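## Task

Same job with the empty gray crate as the destination: slip sheet flat on the gray crate's floor, heat sink on top with fins up, everything released, each tool hung back in its original slot, and the arm moved well clear of the tools.

## Robot and tools

ROBOT. One six-joint arm (waist, shoulder, elbow, forearm roll, wrist pitch, wrist roll) ending in a tool changer. Tools hang in a stand, each in its own slot: grip50 (small parallel gripper, 50 mm max opening), grip85 (85 mm gripper) and cup (suction). Only one tool can be on the arm at a time. The heat sink needs grip85 (or possibly the cup); the thin sheet may suit the cup.

FRAME. All poses are in the scene frame, metres: origin on the table top under the arm base, +z up, +y to the left when looking along +x. Orientation is a quaternion in w, x, y, z order. end_effector_position is always the centre of the changer's flat face; the face's z axis points away from the arm. Tool points, in mm along the face axes: grip50 grip point (0, -25, 180); grip85 grip point (0, 0, 173) when closed, 13 mm closer when fully open; cup rim centre (0, 0, 175). Both grippers close along face x.

ROW FORMAT (used by execute_actions and move). One flat list of 15 numbers: x, y, z, qw, qx, qy, qz (an absolute target pose for the changer face, scene frame), then lock, grip50_position, grip50_force_limit, grip50_speed, grip85_position, grip85_force_limit, grip85_speed, cup_suction, each of these eight in -1..1. Optionally 6 more numbers 0..1 append per-joint stiffness scales (base to wrist order); they persist until rewritten. Always resend the wanted quaternion; the reported one drifts.

TOOLS.
execute_actions(actions): a list of up to 15 actions; each action is a list of up to 15 rows, one row per 1/30 s step, the last row held to fill 15 steps. Each commanded pose is clipped per step to within 70 mm and 16 degrees of the measured face pose, so far targets need several actions. A target over 0.6 m from the face (along its axes) is refused; a malformed first action or failed check refuses the whole call. Empty list just returns state and images.
move(target, speed, blocking): target is one row; the face travels a straight line to that pose. speed 0.002 to 0.5 m/s (default 0.25), turning up to twice that in rad/s; paths last 0.5 to 10 s. It does not avoid obstacles and can overshoot speed. blocking=false returns after 0.5 s; then only wait or stop are accepted until the move ends. Result adds a move: line (done, off_target, moving, held, fault), the limits that acted (paced = pose clipped, held = steps blocked) and distance to target.
wait(seconds): 0 to 10 s, arm holds its command.
stop(): brakes a running move.
zoom_image(camera, region): region [x0, y0, x1, y1] in pixels, at most 504x504; cameras cam_head_left, cam_head_right, cam_high, cam_low (672x504), cam_wrist (504x504).
finished_scene(scene): ends scene 1 or 2 irreversibly; the goal must already hold.

LOCK AND GRIPPERS. lock > 0 locks, < 0 unlocks (about 1 s); 0 keeps the last command. Gripper position +1 = fully open; grip50 pads meet near -0.65, grip85 near -0.8; -1 closes until stopped. force_limit -1..+1 maps to 20 N up to 185 N (grip50) or 235 N (grip85). speed -1..+1 maps to about 20 to 150 mm/s. cup_suction above 0.01 is on, otherwise off and vented. Tool commands only work while tool_id names that tool and its readings show numbers, not n/a.

RESULT LINES. State gives face pose and velocities, tool_id, locked/unlocked, plate_near, in_stand, unlock_refused, object_status per gripper (0 moving, 1 stopped while opening, 2 stopped while closing = grip, 3 at target or pads met, also possible for thin parts), position_measured counts (grip50 opening about (250 - counts) x 0.202 mm; grip85: 78 = 60 mm, 130 = 40 mm, 180 = 20 mm, 230 = pads meet), cup_suction_measured and cup_part_present. Hand target = pose the controller currently drives toward. pose unreachable = clearance check altered the command. HELD marks held-back steps.

PICKING A TOOL. Align the face on the tool plate within about 1 mm and 1 degree, face -y toward the fork's open side. When plate_near = 1 send lock +1 and wait for locked = 1; the tool then self-tests (a gripper closes then opens fully) and shows n/a until ready. Exit: raise 10 to 30 mm (about 20), slide at least 110 mm toward face -y out of the fork, then lift. Return by the reverse path; when in_stand = 1, keep still, send lock -1, wait for unlocked = 1. Unlocking anywhere else is refused. Slots are 180 mm apart; fork arms sit 40 to 70 mm each side along face x, fronts 45 mm toward the open side, tops 18 mm below the plate face.

CAUTIONS. 144 N on the arm or a joint over its load limit (waist, shoulder 295; elbow 139; wrist joints 39.1 N m, held load included) causes a 10 s stop. The arm is stiff: aim only just to contact, approach slowly. Do not drop, slam or knock anything off the table; objects may get small random pushes. Suction seals only on flat smooth areas away from edges and pulls the part up to 12 mm in; move held parts gently. Motor heat builds while holding loads. At the end open the gripper or cut suction, retract, stow tools, and park clear.

Each tool is called after "Emit:" in YAML: its name, and indented under it one key for each argument.

## Session

Emit:
execute_actions:
  actions: []

Scene clock: 0.00 s.
end_effector_position=(+0.6481, +0.0001, +0.4664) locked=0 unlocked=1 plate_near=0 in_stand=0 unlock_refused=0 tool_id=none grip50_position_measured=n/a grip50_object_status=n/a grip85_position_measured=n/a grip85_object_status=n/a cup_suction_measured=n/a cup_part_present=n/a end_effector_quat_wxyz=(+0.002, +0.708, +0.707, +0.000) end_effector_velocity=(+0.000, +0.000, -0.000) end_effector_angular_velocity=(+0.001, +0.000, -0.000)
Joint positions: [-0.054  0.169  1.62  -0.002  1.354 -0.051]
Joint velocities: [ 0.     0.     0.     0.001 -0.     0.   ]
Hand target: +0.648, +0.000, +0.466; +0.002, +0.708, +0.707, +0.000
Joint stiffness scale: [1. 1. 1. 1. 1. 1.]
camera_calibration (this result's frames):
cam_wrist: T_world_to_cam=[[-0.0465596, 0.998348, -0.0336558, 0.0412284], [0.942726, 0.0550564, 0.328994, -0.707296], [0.330303, -0.0164103, -0.943732, 0.277844], [0, 0, 0, 1]] pos_world=[0.576933, 0.00234042, 0.496293]

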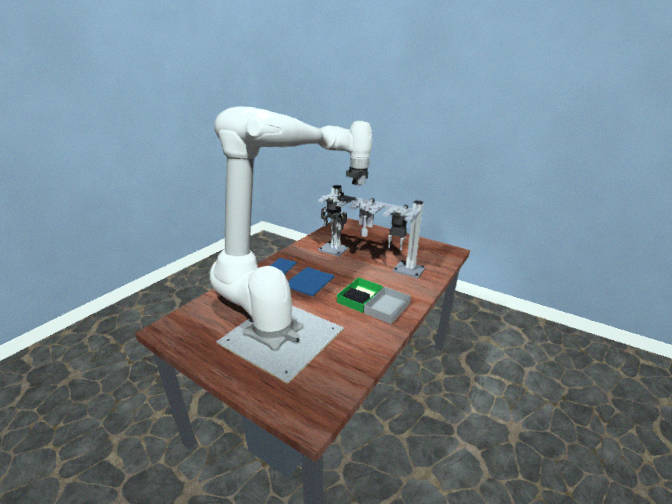

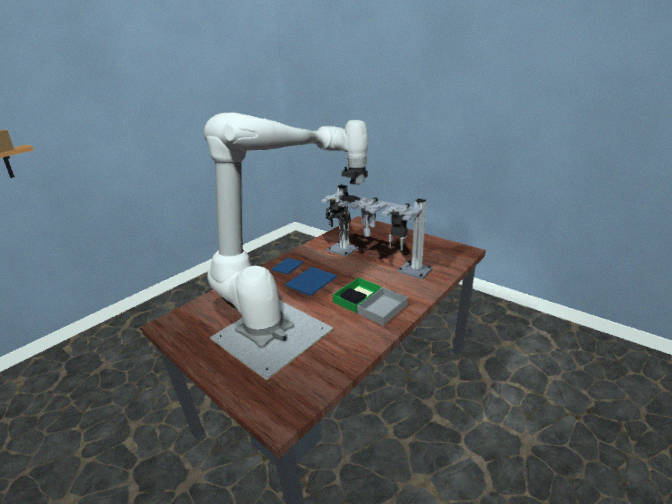

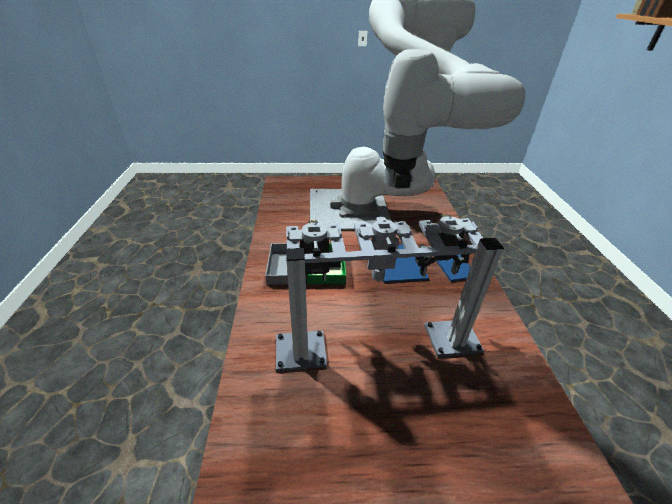

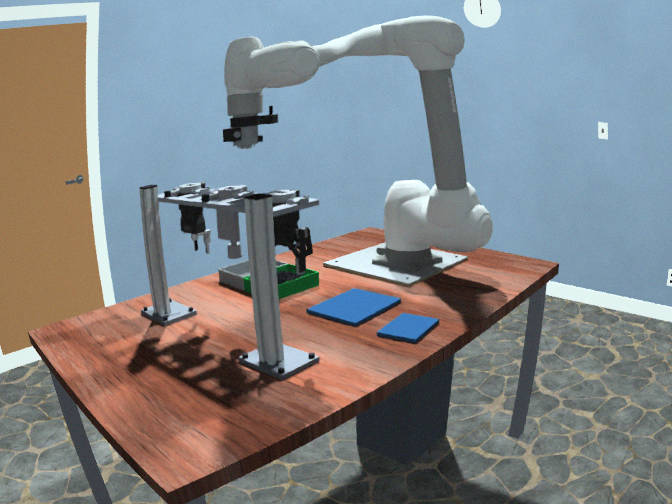

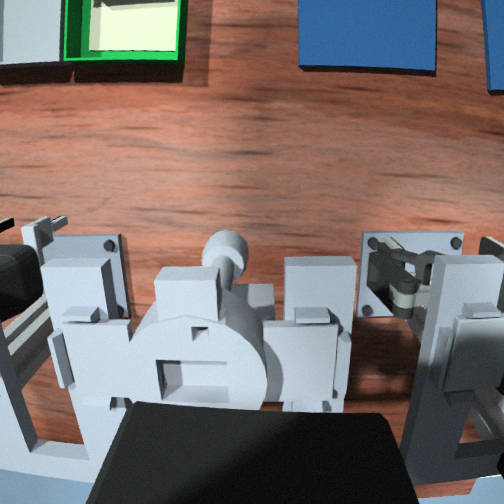

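Emit:
move:
  target: [0.664,0.157,0.408,0,0.685,0.7284,0,0,1,0,0,1,0,0,0]

Scene clock: 6.87 s.
end_effector_position=(+0.6620, +0.1538, +0.4100) locked=0 unlocked=1 plate_near=0 in_stand=0 unlock_refused=0 tool_id=none grip50_position_measured=n/a grip50_object_status=n/a grip85_position_measured=n/a grip85_object_status=n/a cup_suction_measured=n/a cup_part_present=n/a end_effector_quat_wxyz=(+0.001, +0.685, +0.729, -0.002) end_effector_velocity=(+0.001, +0.002, -0.000) end_effector_angular_velocity=(-0.000, -0.000, -0.001)
Joint positions: [ 0.176  0.242  1.633 -0.001  1.272  0.115]
Joint velocities: [ 0.003  0.002 -0.001 -0.    -0.     0.004]
Hand target: +0.664, +0.157, +0.408; +0.000, +0.685, +0.729, +0.000
Off the commanded pose: 0.004 m, 0 deg.
Joint stiffness scale: [1. 1. 1. 1. 1. 1.]
move: off_target
camera_calibration (this result's frames):
cam_wrist: T_world_to_cam=[[-0.109958, 0.993344, -0.034301, -0.0704167], [0.938906, 0.115132, 0.324347, -0.715127], [0.326137, 0.0034592, -0.945316, 0.222964], [0, 0, 0, 1]] pos_world=[0.590977, 0.151511, 0.440305]

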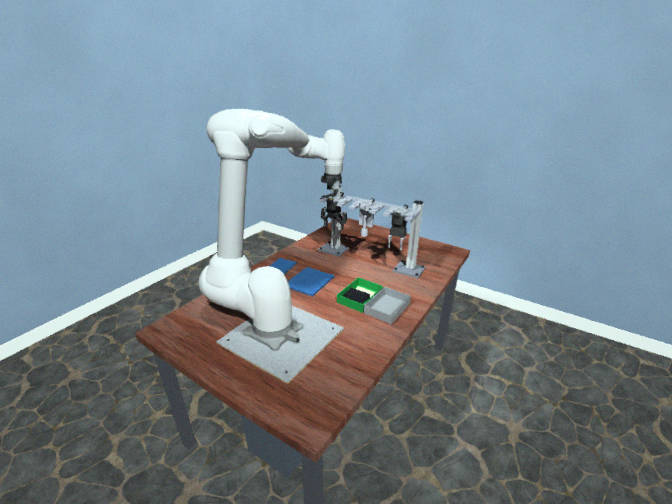

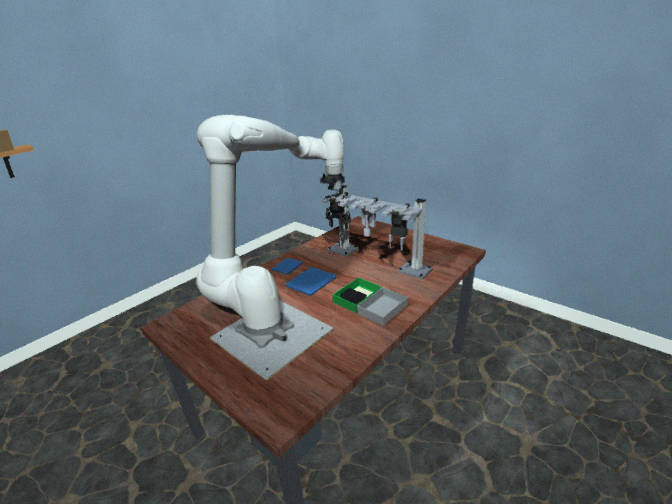

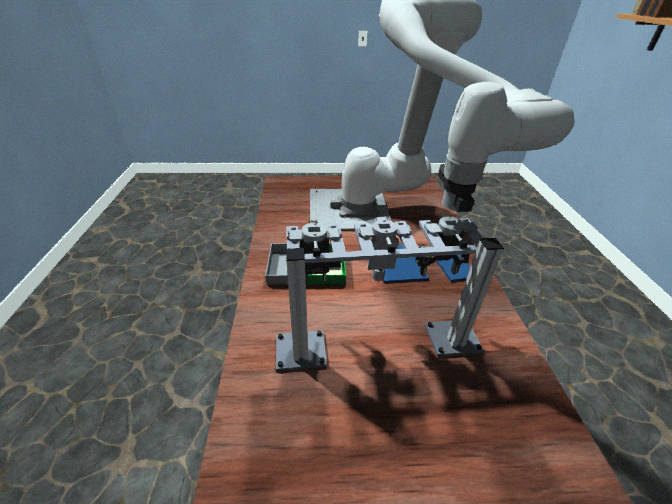

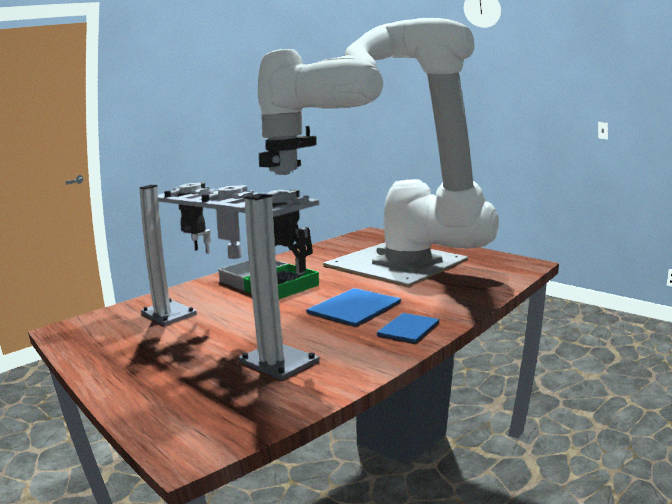

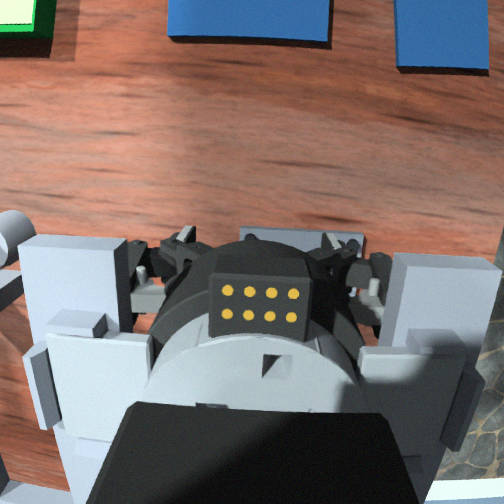

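Emit:
move:
  target: [0.670,0.157,0.372,0,0.687,0.7266,0,0,1,0,0,1,0,0,0]
  speed: 0.05

Scene clock: 11.67 s.
end_effector_position=(+0.6692, +0.1552, +0.3763) locked=0 unlocked=1 plate_near=0 in_stand=0 unlock_refused=0 tool_id=none grip50_position_measured=n/a grip50_object_status=n/a grip85_position_measured=n/a grip85_object_status=n/a cup_suction_measured=n/a cup_part_present=n/a end_effector_quat_wxyz=(+0.002, +0.686, +0.727, -0.000) end_effector_velocity=(+0.000, +0.000, -0.002) end_effector_angular_velocity=(+0.000, -0.001, -0.000)
Joint positions: [ 0.176  0.27   1.661 -0.001  1.213  0.119]
Joint velocities: [ 0.     0.001  0.002 -0.    -0.004  0.001]
Hand target: +0.670, +0.157, +0.372; -0.000, +0.687, +0.727, -0.000
Off the commanded pose: 0.005 m, 0 deg.
Joint stiffness scale: [1. 1. 1. 1. 1. 1.]
move: off_target
camera_calibration (this result's frames):
cam_wrist: T_world_to_cam=[[-0.106413, 0.993739, -0.0340347, -0.0747179], [0.938162, 0.111684, 0.327687, -0.71133], [0.329437, 0.00294004, -0.944173, 0.186213], [0, 0, 0, 1]] pos_world=[0.598047, 0.153147, 0.406368]

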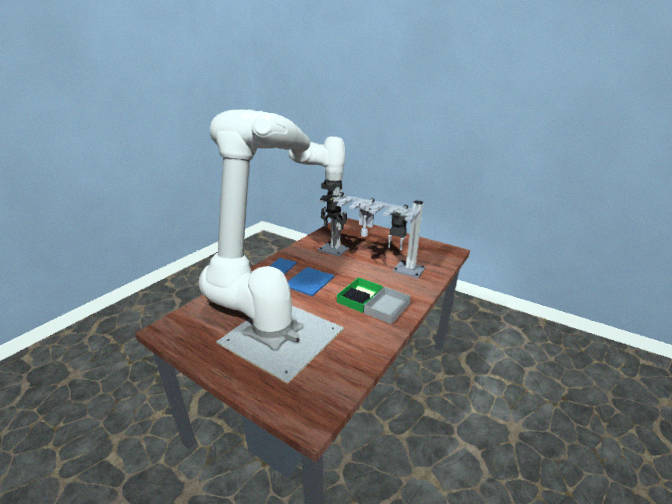

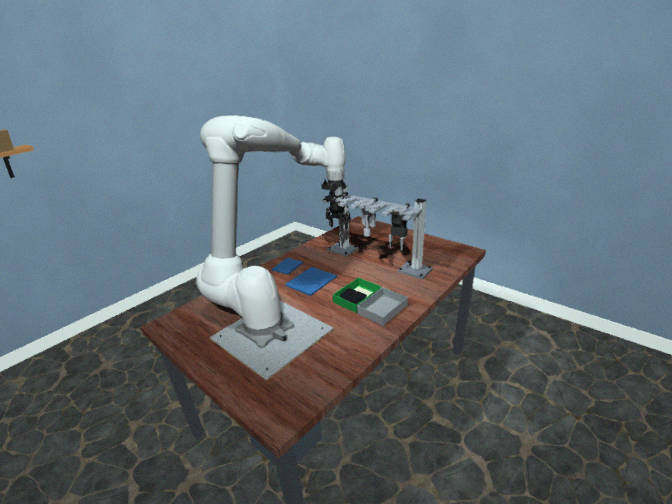

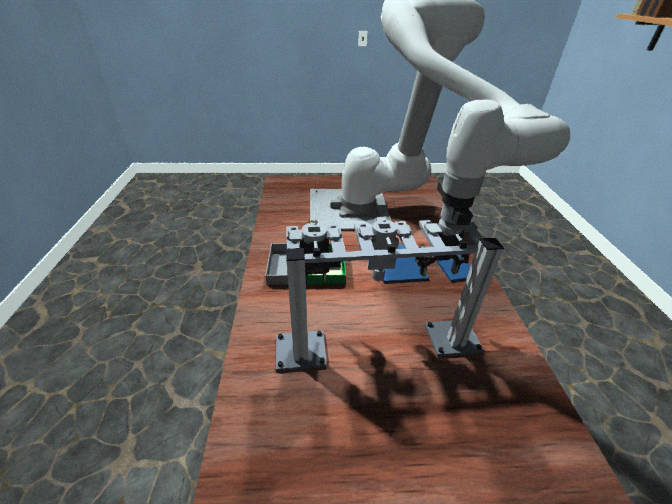

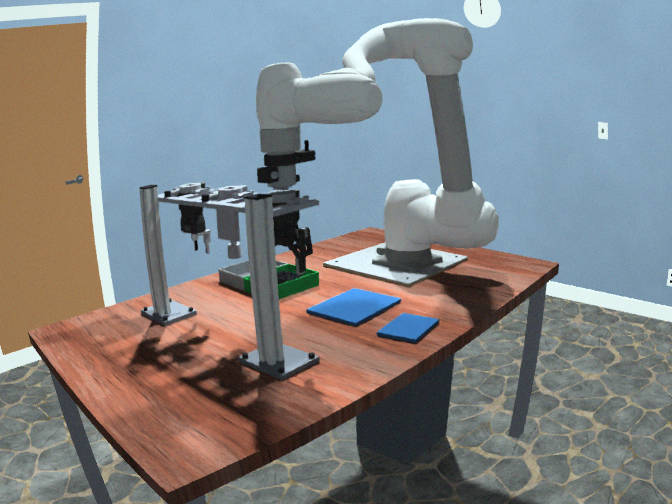

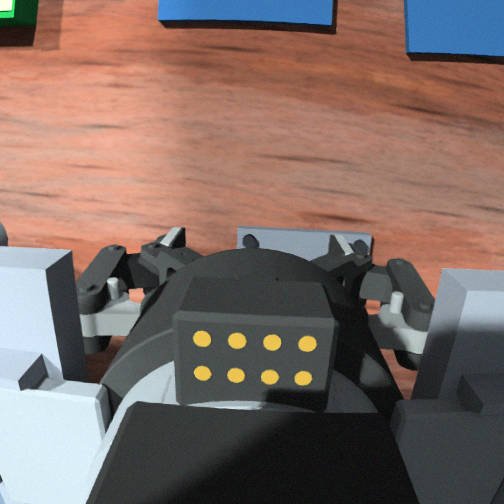

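Emit:
move:
  target: [0.671,0.155,0.355,0,0.687,0.7266,0,0,1,0,0,1,0,0,0]
  speed: 0.01

Emit:
execute_actions:
  actions:
    - [[0.671,0.155,0.356,0,0.687,0.7266,0,1,1,0,0,1,0,0,0]]

Scene clock: 18.57 s.
end_effector_position=(+0.6705, +0.1554, +0.3604) locked=0 unlocked=1 plate_near=1 in_stand=1 unlock_refused=0 tool_id=none grip50_position_measured=n/a grip50_object_status=n/a grip85_position_measured=n/a grip85_object_status=n/a cup_suction_measured=n/a cup_part_present=n/a end_effector_quat_wxyz=(+0.003, +0.686, +0.727, +0.001) end_effector_velocity=(-0.000, -0.000, -0.002) end_effector_angular_velocity=(-0.001, +0.001, +0.001)
Joint positions: [ 0.176  0.281  1.678 -0.001  1.183  0.119]
Joint velocities: [ 0.     0.001  0.002 -0.001 -0.002 -0.   ]
Hand target: +0.671, +0.155, +0.355; -0.000, +0.687, +0.727, -0.000
Off the commanded pose: 0.005 m, 0 deg.
Joint stiffness scale: [1. 1. 1. 1. 1. 1.]
move: off_target
camera_calibration (this result's frames):
cam_wrist: T_world_to_cam=[[-0.10632, 0.993757, -0.0338232, -0.0754605], [0.937252, 0.111518, 0.330338, -0.707675], [0.332047, 0.0034207, -0.943256, 0.168575], [0, 0, 0, 1]] pos_world=[0.599272, 0.153331, 0.39023]

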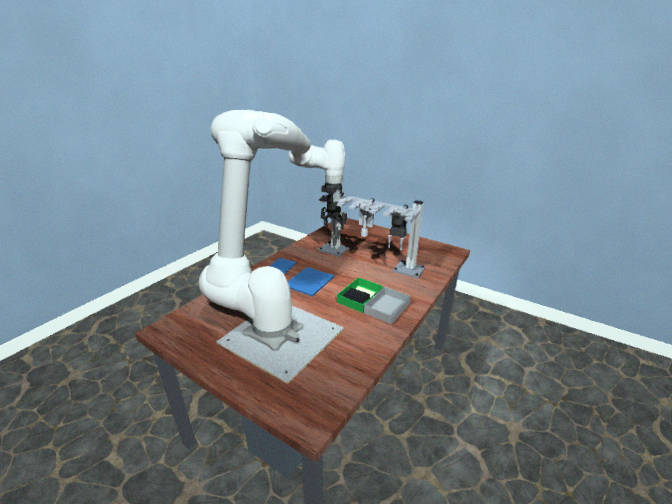

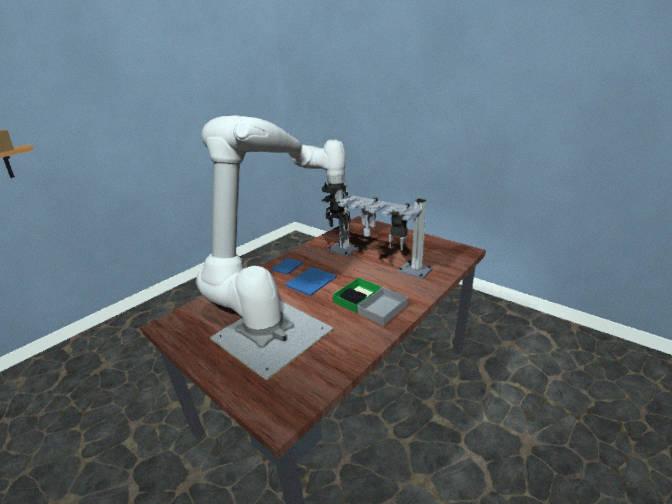

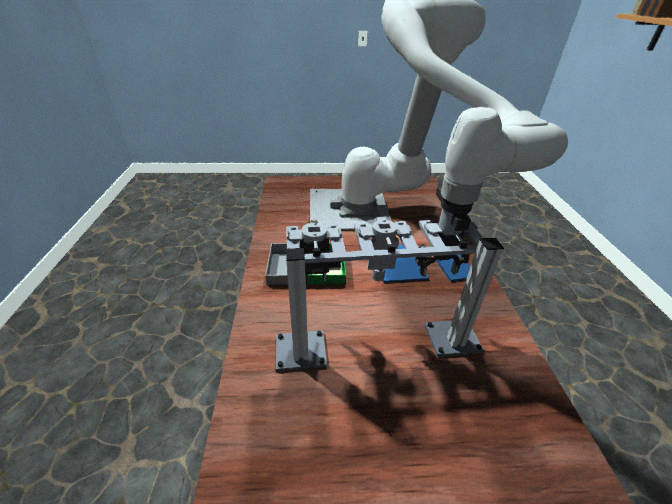

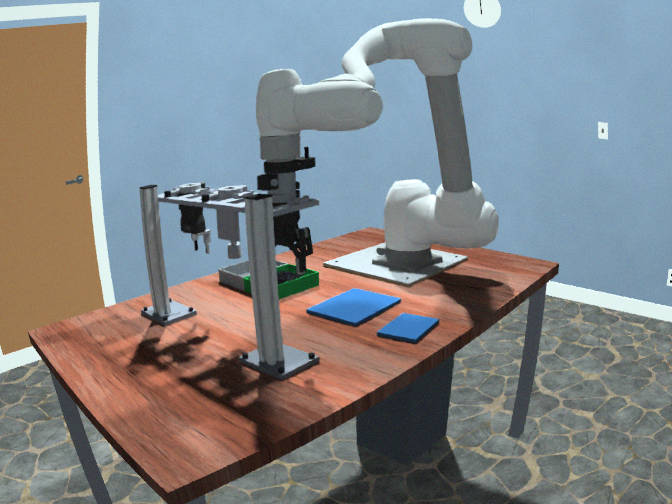

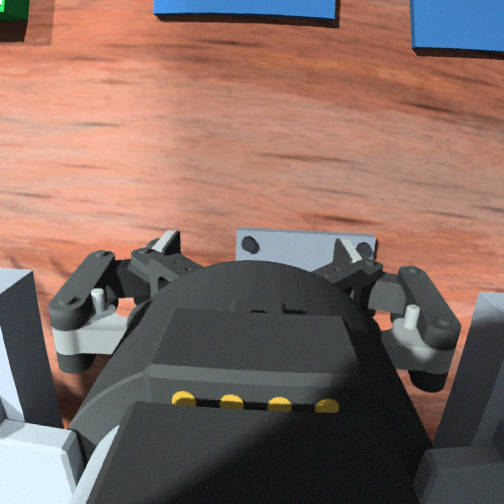

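Scene clock: 19.07 s.
end_effector_position=(+0.6705, +0.1554, +0.3604) locked=0 unlocked=0 plate_near=1 in_stand=1 unlock_refused=0 tool_id=none grip50_position_measured=n/a grip50_object_status=n/a grip85_position_measured=n/a grip85_object_status=n/a cup_suction_measured=n/a cup_part_present=n/a end_effector_quat_wxyz=(+0.003, +0.686, +0.727, +0.001) end_effector_velocity=(-0.000, -0.000, -0.000) end_effector_angular_velocity=(-0.000, -0.000, +0.000)
Joint positions: [ 0.176  0.281  1.678 -0.001  1.183  0.119]
Joint velocities: [-0.     0.     0.001 -0.    -0.001 -0.   ]
Hand target: +0.671, +0.155, +0.356; +0.000, +0.687, +0.727, -0.000
Off the commanded pose: 0.004 m, 0 deg.
Joint stiffness scale: [1. 1. 1. 1. 1. 1.]
Step readings (end_effector_position):
0: (+0.6705, +0.1554, +0.3604)
1: (+0.6705, +0.1554, +0.3604)
2: (+0.6705, +0.1554, +0.3604)
4: (+0.6705, +0.1554, +0.3604)
8: (+0.6705, +0.1554, +0.3604)
15: end_effector_position above
camera_calibration (this result's frames):
cam_wrist: T_world_to_cam=[[-0.10632, 0.993757, -0.0338232, -0.0754614], [0.937252, 0.111518, 0.330338, -0.707667], [0.332048, 0.00342067, -0.943256, 0.168549], [0, 0, 0, 1]] pos_world=[0.599273, 0.153331, 0.390203]

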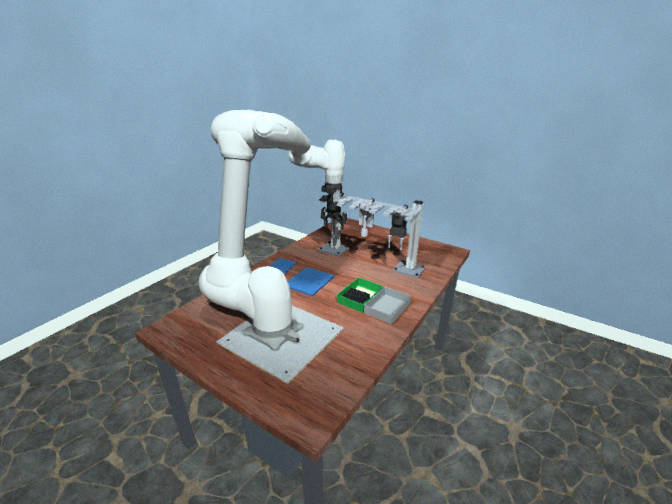

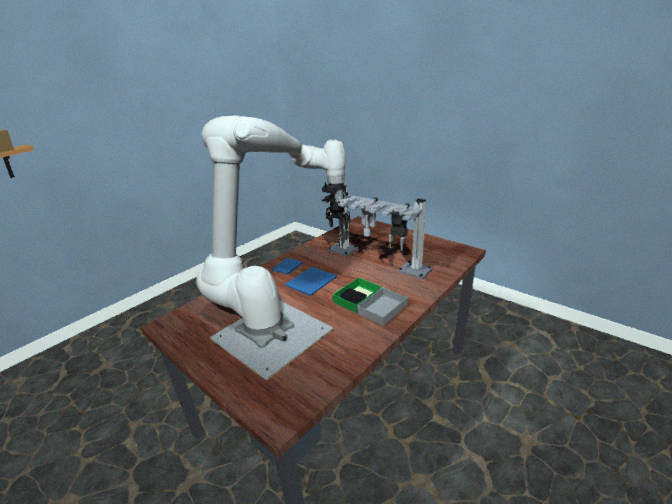

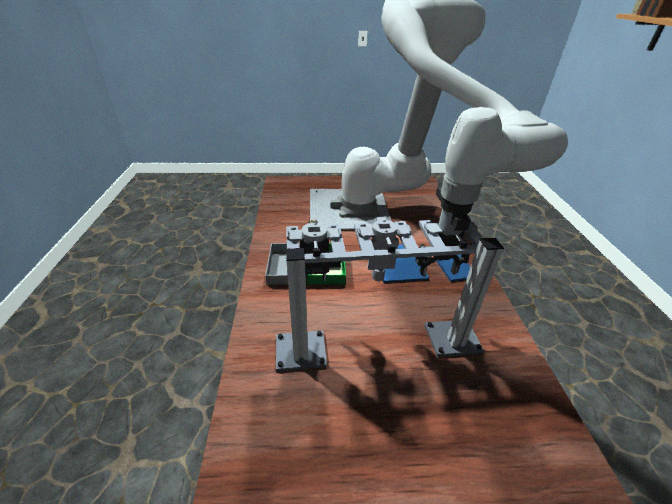

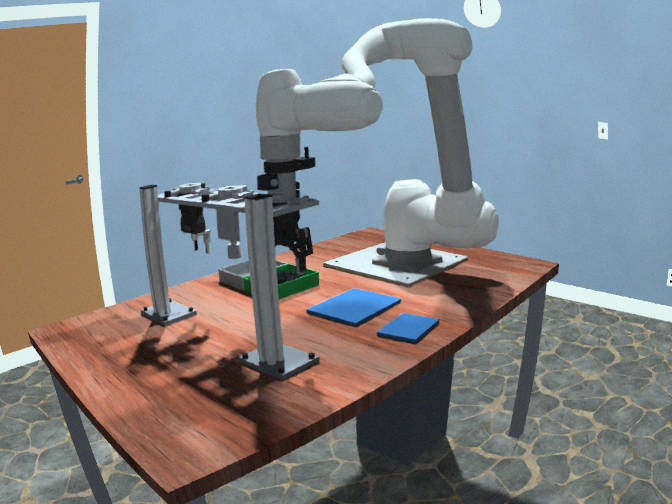

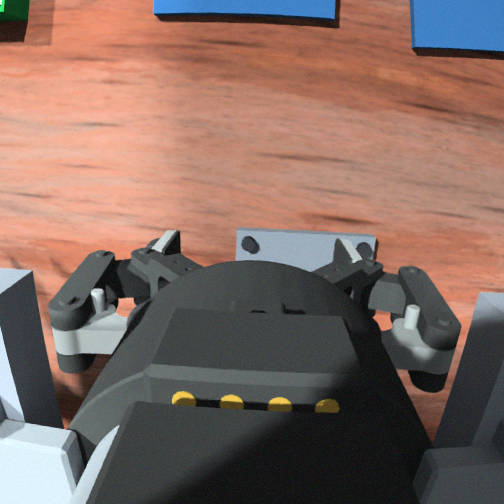

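Emit:
move:
  target: [0.67,0.155,0.383,0,0.687,0.7266,0,0,1,0,0,1,0,0,0]
  speed: 0.04

Emit:
move:
  target: [0.53,0.149,0.381,0,0.687,0.7266,0,0,1,0,0,1,0,0,0]
  speed: 0.1

Emit:
move:
  target: [0.43,-0.26,0.33,0,1,0,0,0,1,0,0,1,0,0,0]

Scene clock: 25.37 s.
end_effector_position=(+0.6709, +0.1555, +0.3786) locked=1 unlocked=0 plate_near=1 in_stand=0 unlock_refused=0 tool_id=grip85 grip50_position_measured=n/a grip50_object_status=n/a grip85_position_measured=3 grip85_object_status=3 cup_suction_measured=n/a cup_part_present=n/a end_effector_quat_wxyz=(+0.001, +0.686, +0.727, -0.002) end_effector_velocity=(-0.000, +0.000, +0.001) end_effector_angular_velocity=(-0.000, +0.004, +0.000)
Joint positions: [ 0.176  0.273  1.653 -0.001  1.223  0.119]
Joint velocities: [ 0.     0.    -0.003  0.     0.007 -0.   ]
Hand target: +0.670, +0.155, +0.383; +0.000, +0.687, +0.727, -0.000
Off the commanded pose: 0.005 m, 0 deg.
Joint stiffness scale: [1. 1. 1. 1. 1. 1.]
move: off_target
camera_calibration (this result's frames):
cam_wrist: T_world_to_cam=[[-0.106473, 0.993725, -0.0342785, -0.0746467], [0.939606, 0.111833, 0.32347, -0.713091], [0.325274, 0.00223265, -0.945617, 0.191194], [0, 0, 0, 1]] pos_world=[0.599887, 0.153499, 0.408901]

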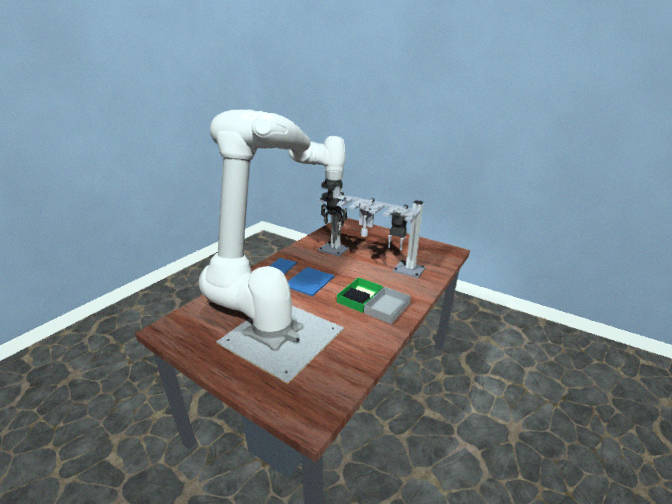

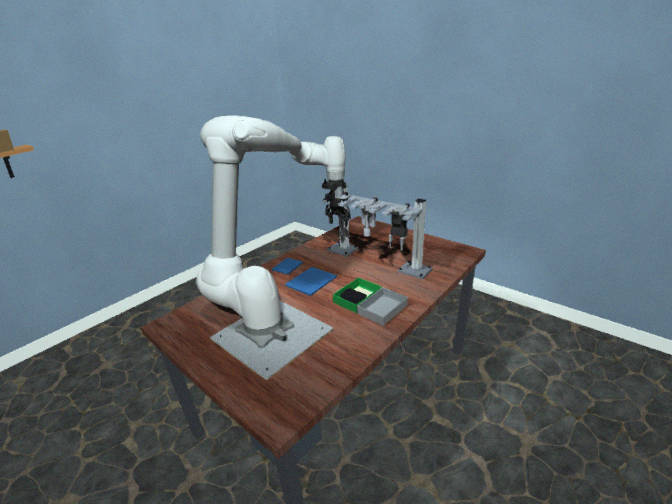

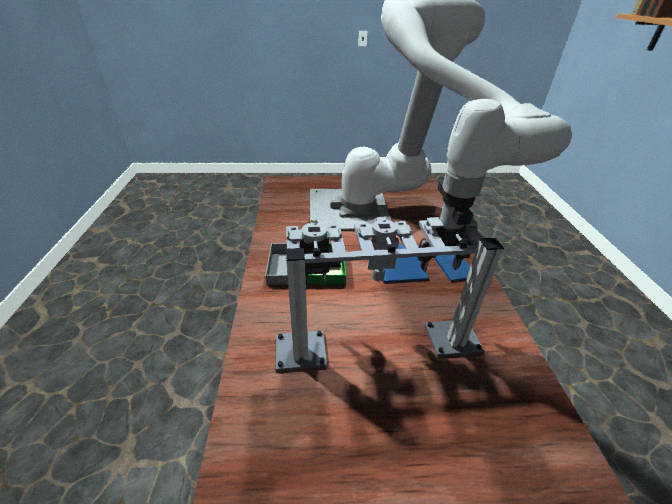

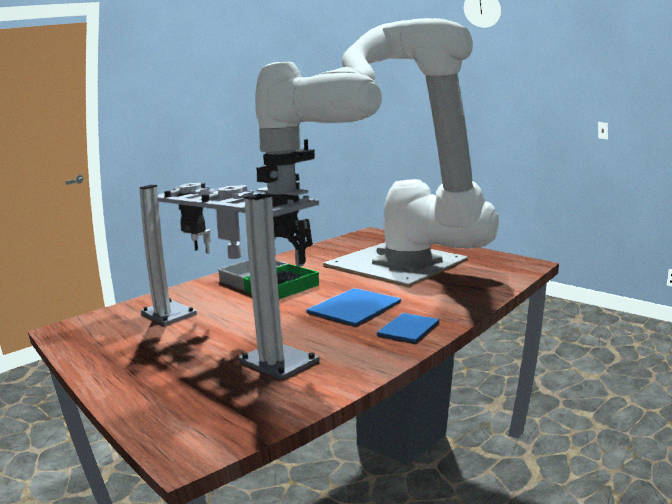

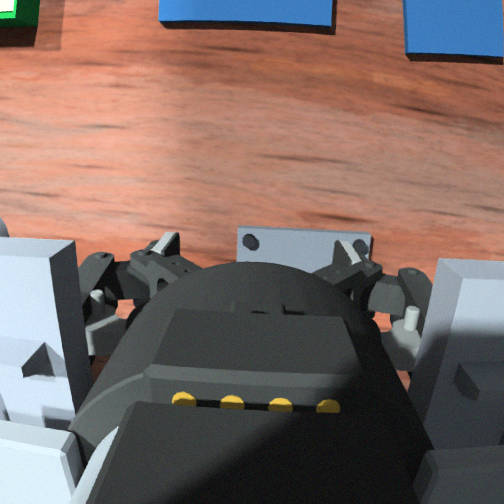

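Scene clock: 27.23 s.
end_effector_position=(+0.5318, +0.1471, +0.3797) locked=1 unlocked=0 plate_near=1 in_stand=0 unlock_refused=0 tool_id=grip85 grip50_position_measured=n/a grip50_object_status=n/a grip85_position_measured=3 grip85_object_status=3 cup_suction_measured=n/a cup_part_present=n/a end_effector_quat_wxyz=(-0.000, +0.687, +0.727, -0.004) end_effector_velocity=(-0.002, -0.000, -0.000) end_effector_angular_velocity=(+0.000, -0.000, -0.001)
Joint positions: [ 0.205  0.062  1.902 -0.001  1.189  0.15 ]
Joint velocities: [ 0.    -0.003  0.004  0.    -0.001  0.002]
Hand target: +0.530, +0.149, +0.381; +0.000, +0.687, +0.727, -0.000
Off the commanded pose: 0.003 m, 0 deg.
Joint stiffness scale: [1. 1. 1. 1. 1. 1.]
move: done
camera_calibration (this result's frames):
cam_wrist: T_world_to_cam=[[-0.10509, 0.993854, -0.0347809, -0.0816168], [0.941148, 0.110693, 0.319355, -0.580931], [0.321243, 0.000827132, -0.946997, 0.24043], [0, 0, 0, 1]] pos_world=[0.460928, 0.145221, 0.410371]

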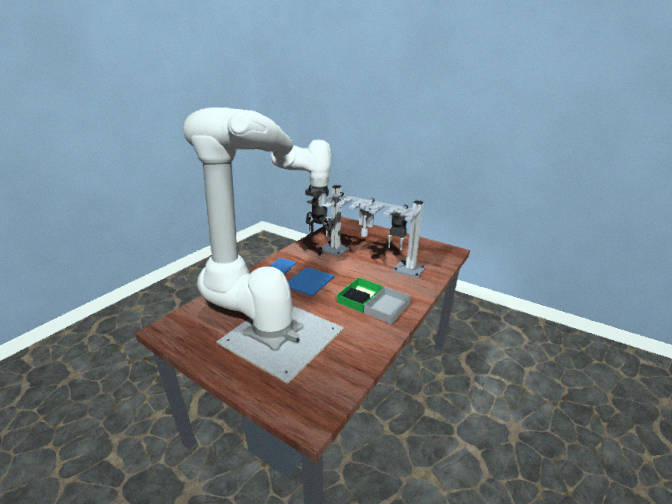

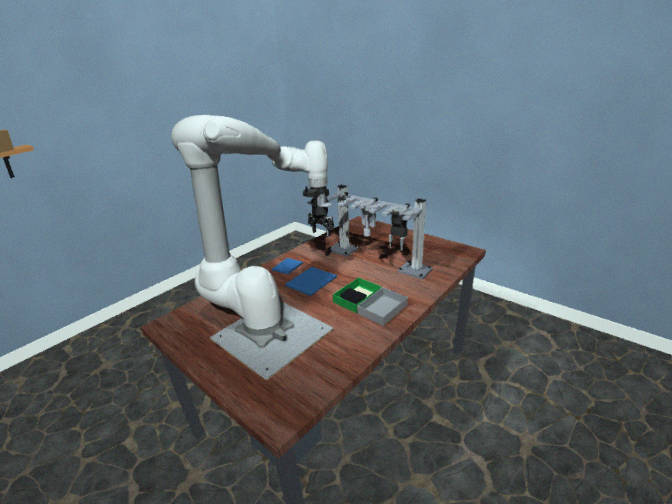

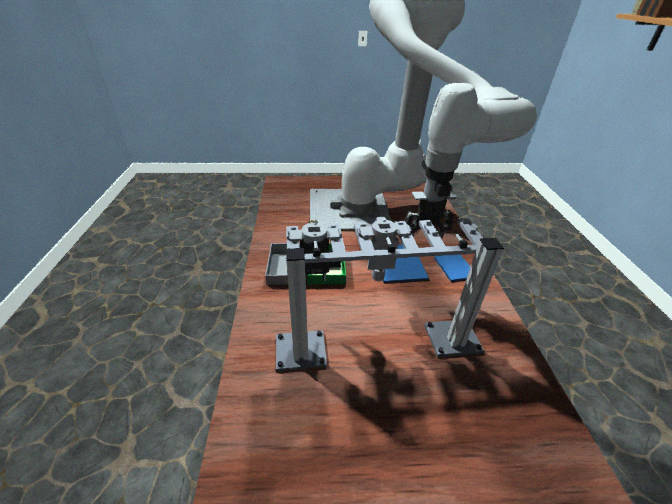

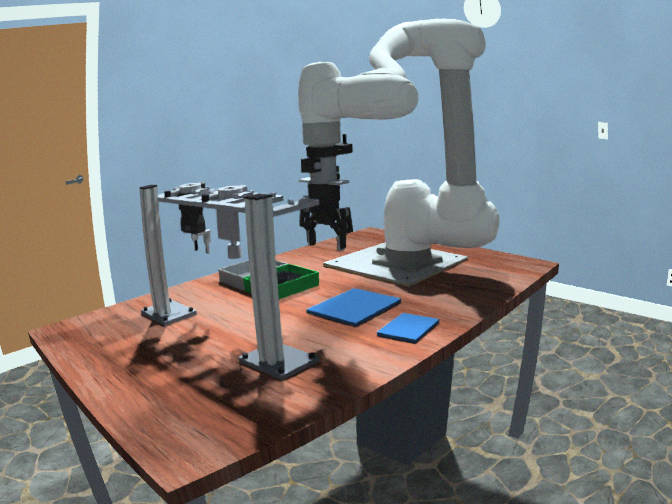

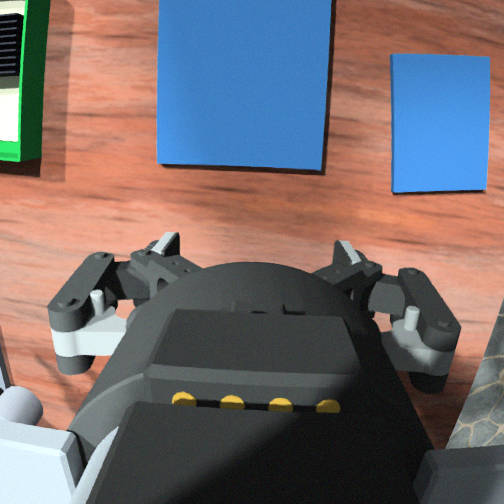

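Scene clock: 31.00 s.
end_effector_position=(+0.4281, -0.2572, +0.3314) locked=1 unlocked=0 plate_near=1 in_stand=0 unlock_refused=0 tool_id=grip85 grip50_position_measured=n/a grip50_object_status=n/a grip85_position_measured=3 grip85_object_status=3 cup_suction_measured=n/a cup_part_present=n/a end_effector_quat_wxyz=(-0.001, +1.000, +0.003, -0.001) end_effector_velocity=(-0.000, -0.002, +0.000) end_effector_angular_velocity=(+0.001, -0.001, -0.009)
Joint positions: [-0.609  0.014  2.048 -0.001  1.088  0.956]
Joint velocities: [-0.004  0.001 -0.001  0.001  0.     0.005]
Hand target: +0.429, -0.260, +0.330; -0.001, +1.000, +0.000, -0.000
Off the commanded pose: 0.004 m, 0 deg.
Joint stiffness scale: [1. 1. 1. 1. 1. 1.]
move: off_target
camera_calibration (this result's frames):
cam_wrist: T_world_to_cam=[[0.997965, 0.0548877, -0.0324601, -0.406856], [0.0624405, -0.944426, 0.322738, -0.319375], [-0.0129418, -0.324108, -0.945931, 0.287438], [0, 0, 0, 1]] pos_world=[0.42969, -0.186134, 0.361765]

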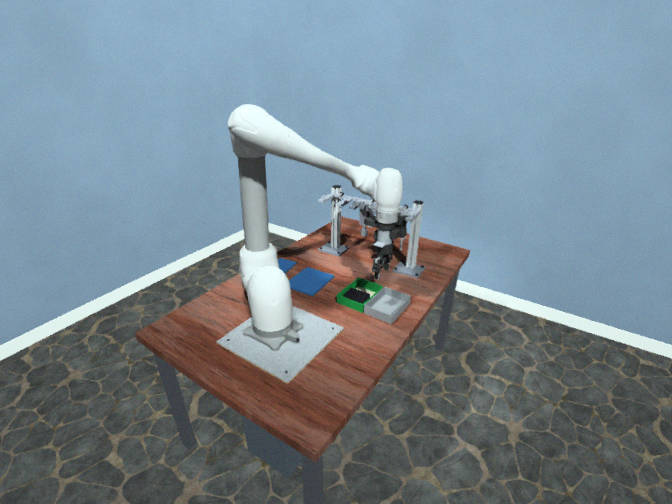

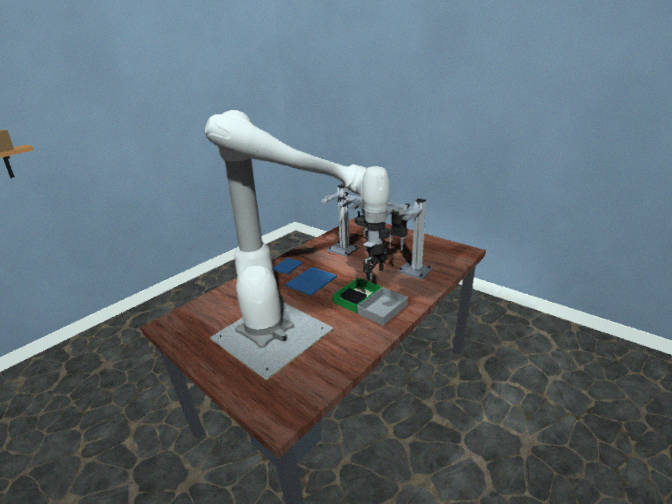

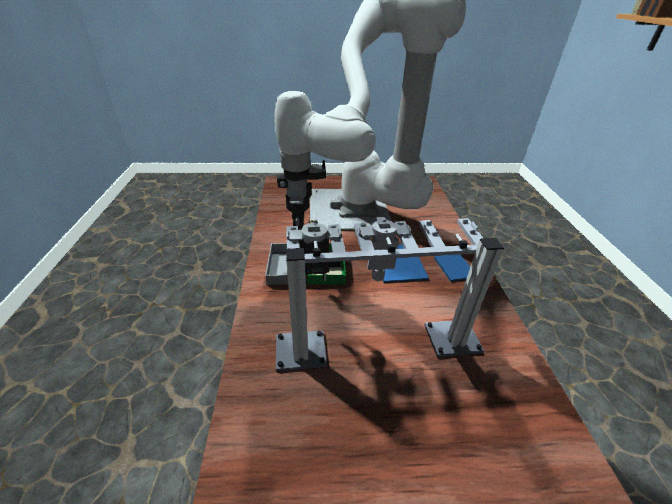

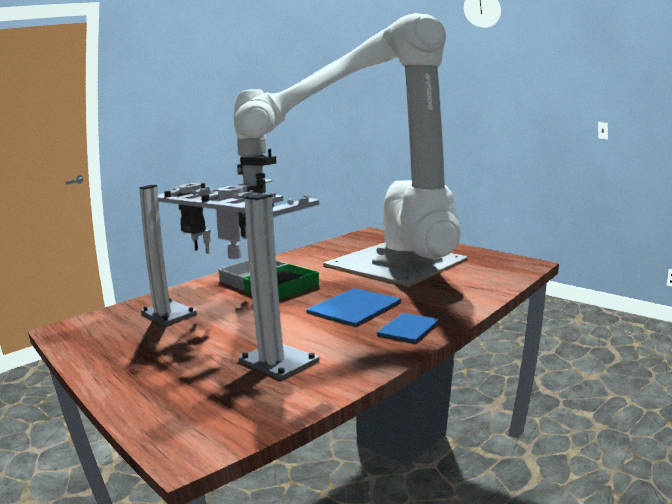

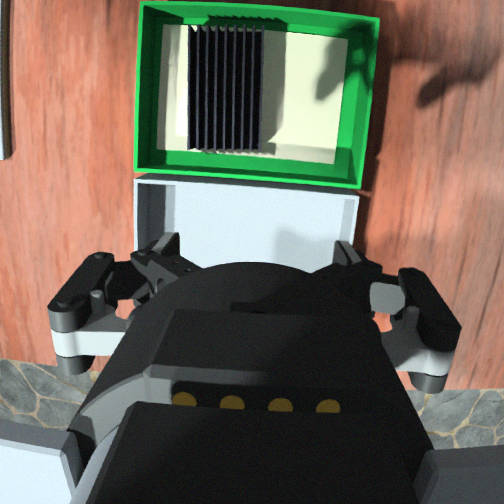

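Emit:
move:
  target: [0.4,-0.151,0.245,0,1,0.008,0,0,1,0,0,0.85,0,0,0]
  speed: 0.15

Scene clock: 37.60 s.
end_effector_position=(+0.4002, -0.1525, +0.2443) locked=1 unlocked=0 plate_near=1 in_stand=0 unlock_refused=0 tool_id=grip85 grip50_position_measured=n/a grip50_object_status=n/a grip85_position_measured=22 grip85_object_status=3 cup_suction_measured=n/a cup_part_present=n/a end_effector_quat_wxyz=(-0.002, +1.000, +0.008, -0.003) end_effector_velocity=(+0.001, +0.002, -0.001) end_effector_angular_velocity=(-0.002, -0.004, -0.003)
Joint positions: [-0.445 -0.008  2.257 -0.001  0.905  1.112]
Joint velocities: [ 0.004 -0.     0.002  0.001 -0.006  0.007]
Hand target: +0.400, -0.151, +0.245; +0.000, +1.000, +0.008, +0.000
Off the commanded pose: 0.002 m, 0 deg.
Joint stiffness scale: [1. 1. 1. 1. 1. 1.]
move: done
camera_calibration (this result's frames):
cam_wrist: T_world_to_cam=[[0.997308, 0.0638522, -0.0360491, -0.385088], [0.0720801, -0.943935, 0.322167, -0.194342], [-0.0134569, -0.323899, -0.945996, 0.238911], [0, 0, 0, 1]] pos_world=[0.401274, -0.0814744, 0.274737]

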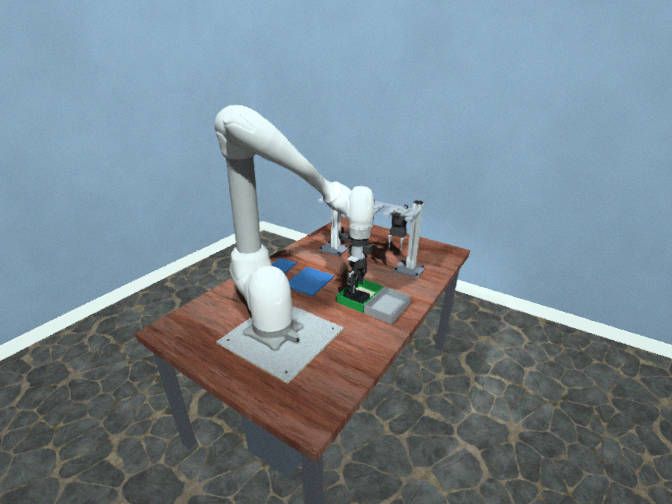

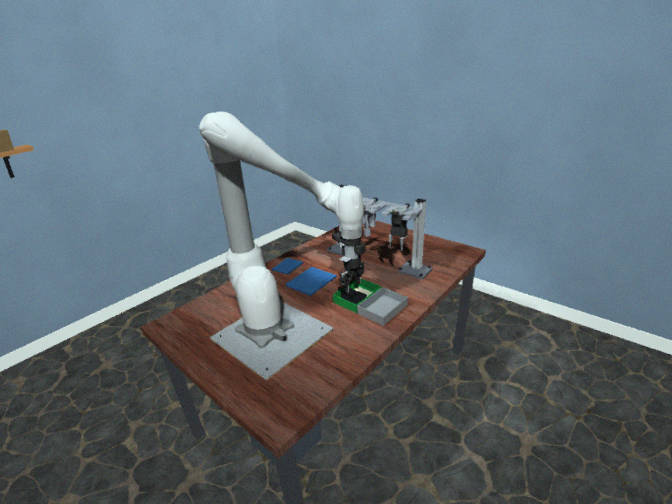

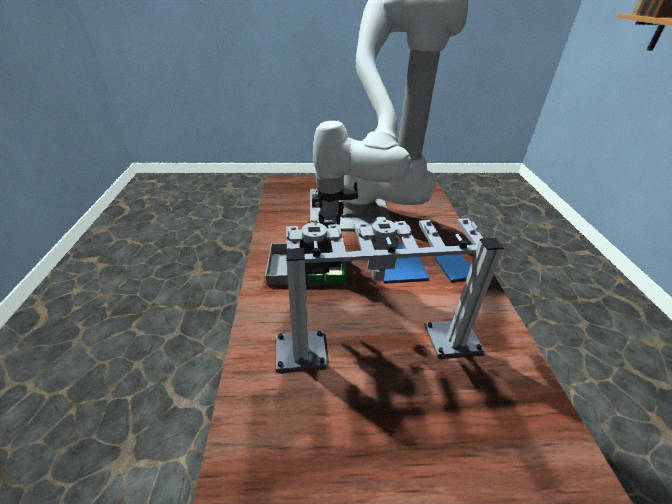

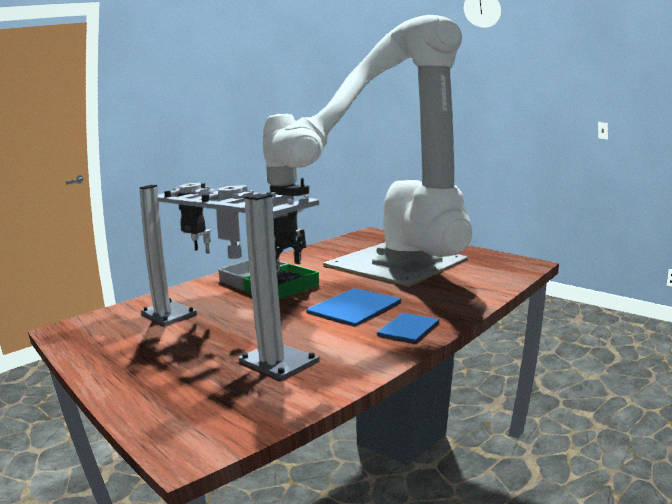

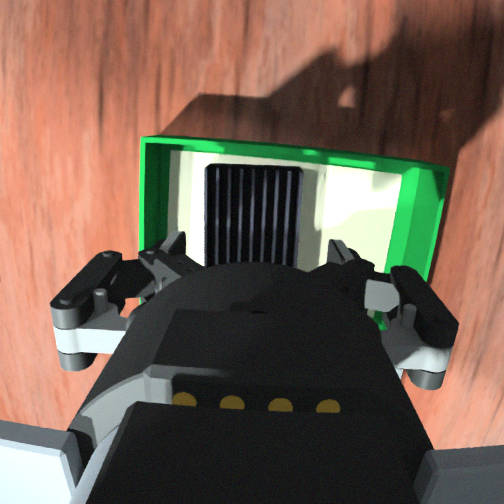

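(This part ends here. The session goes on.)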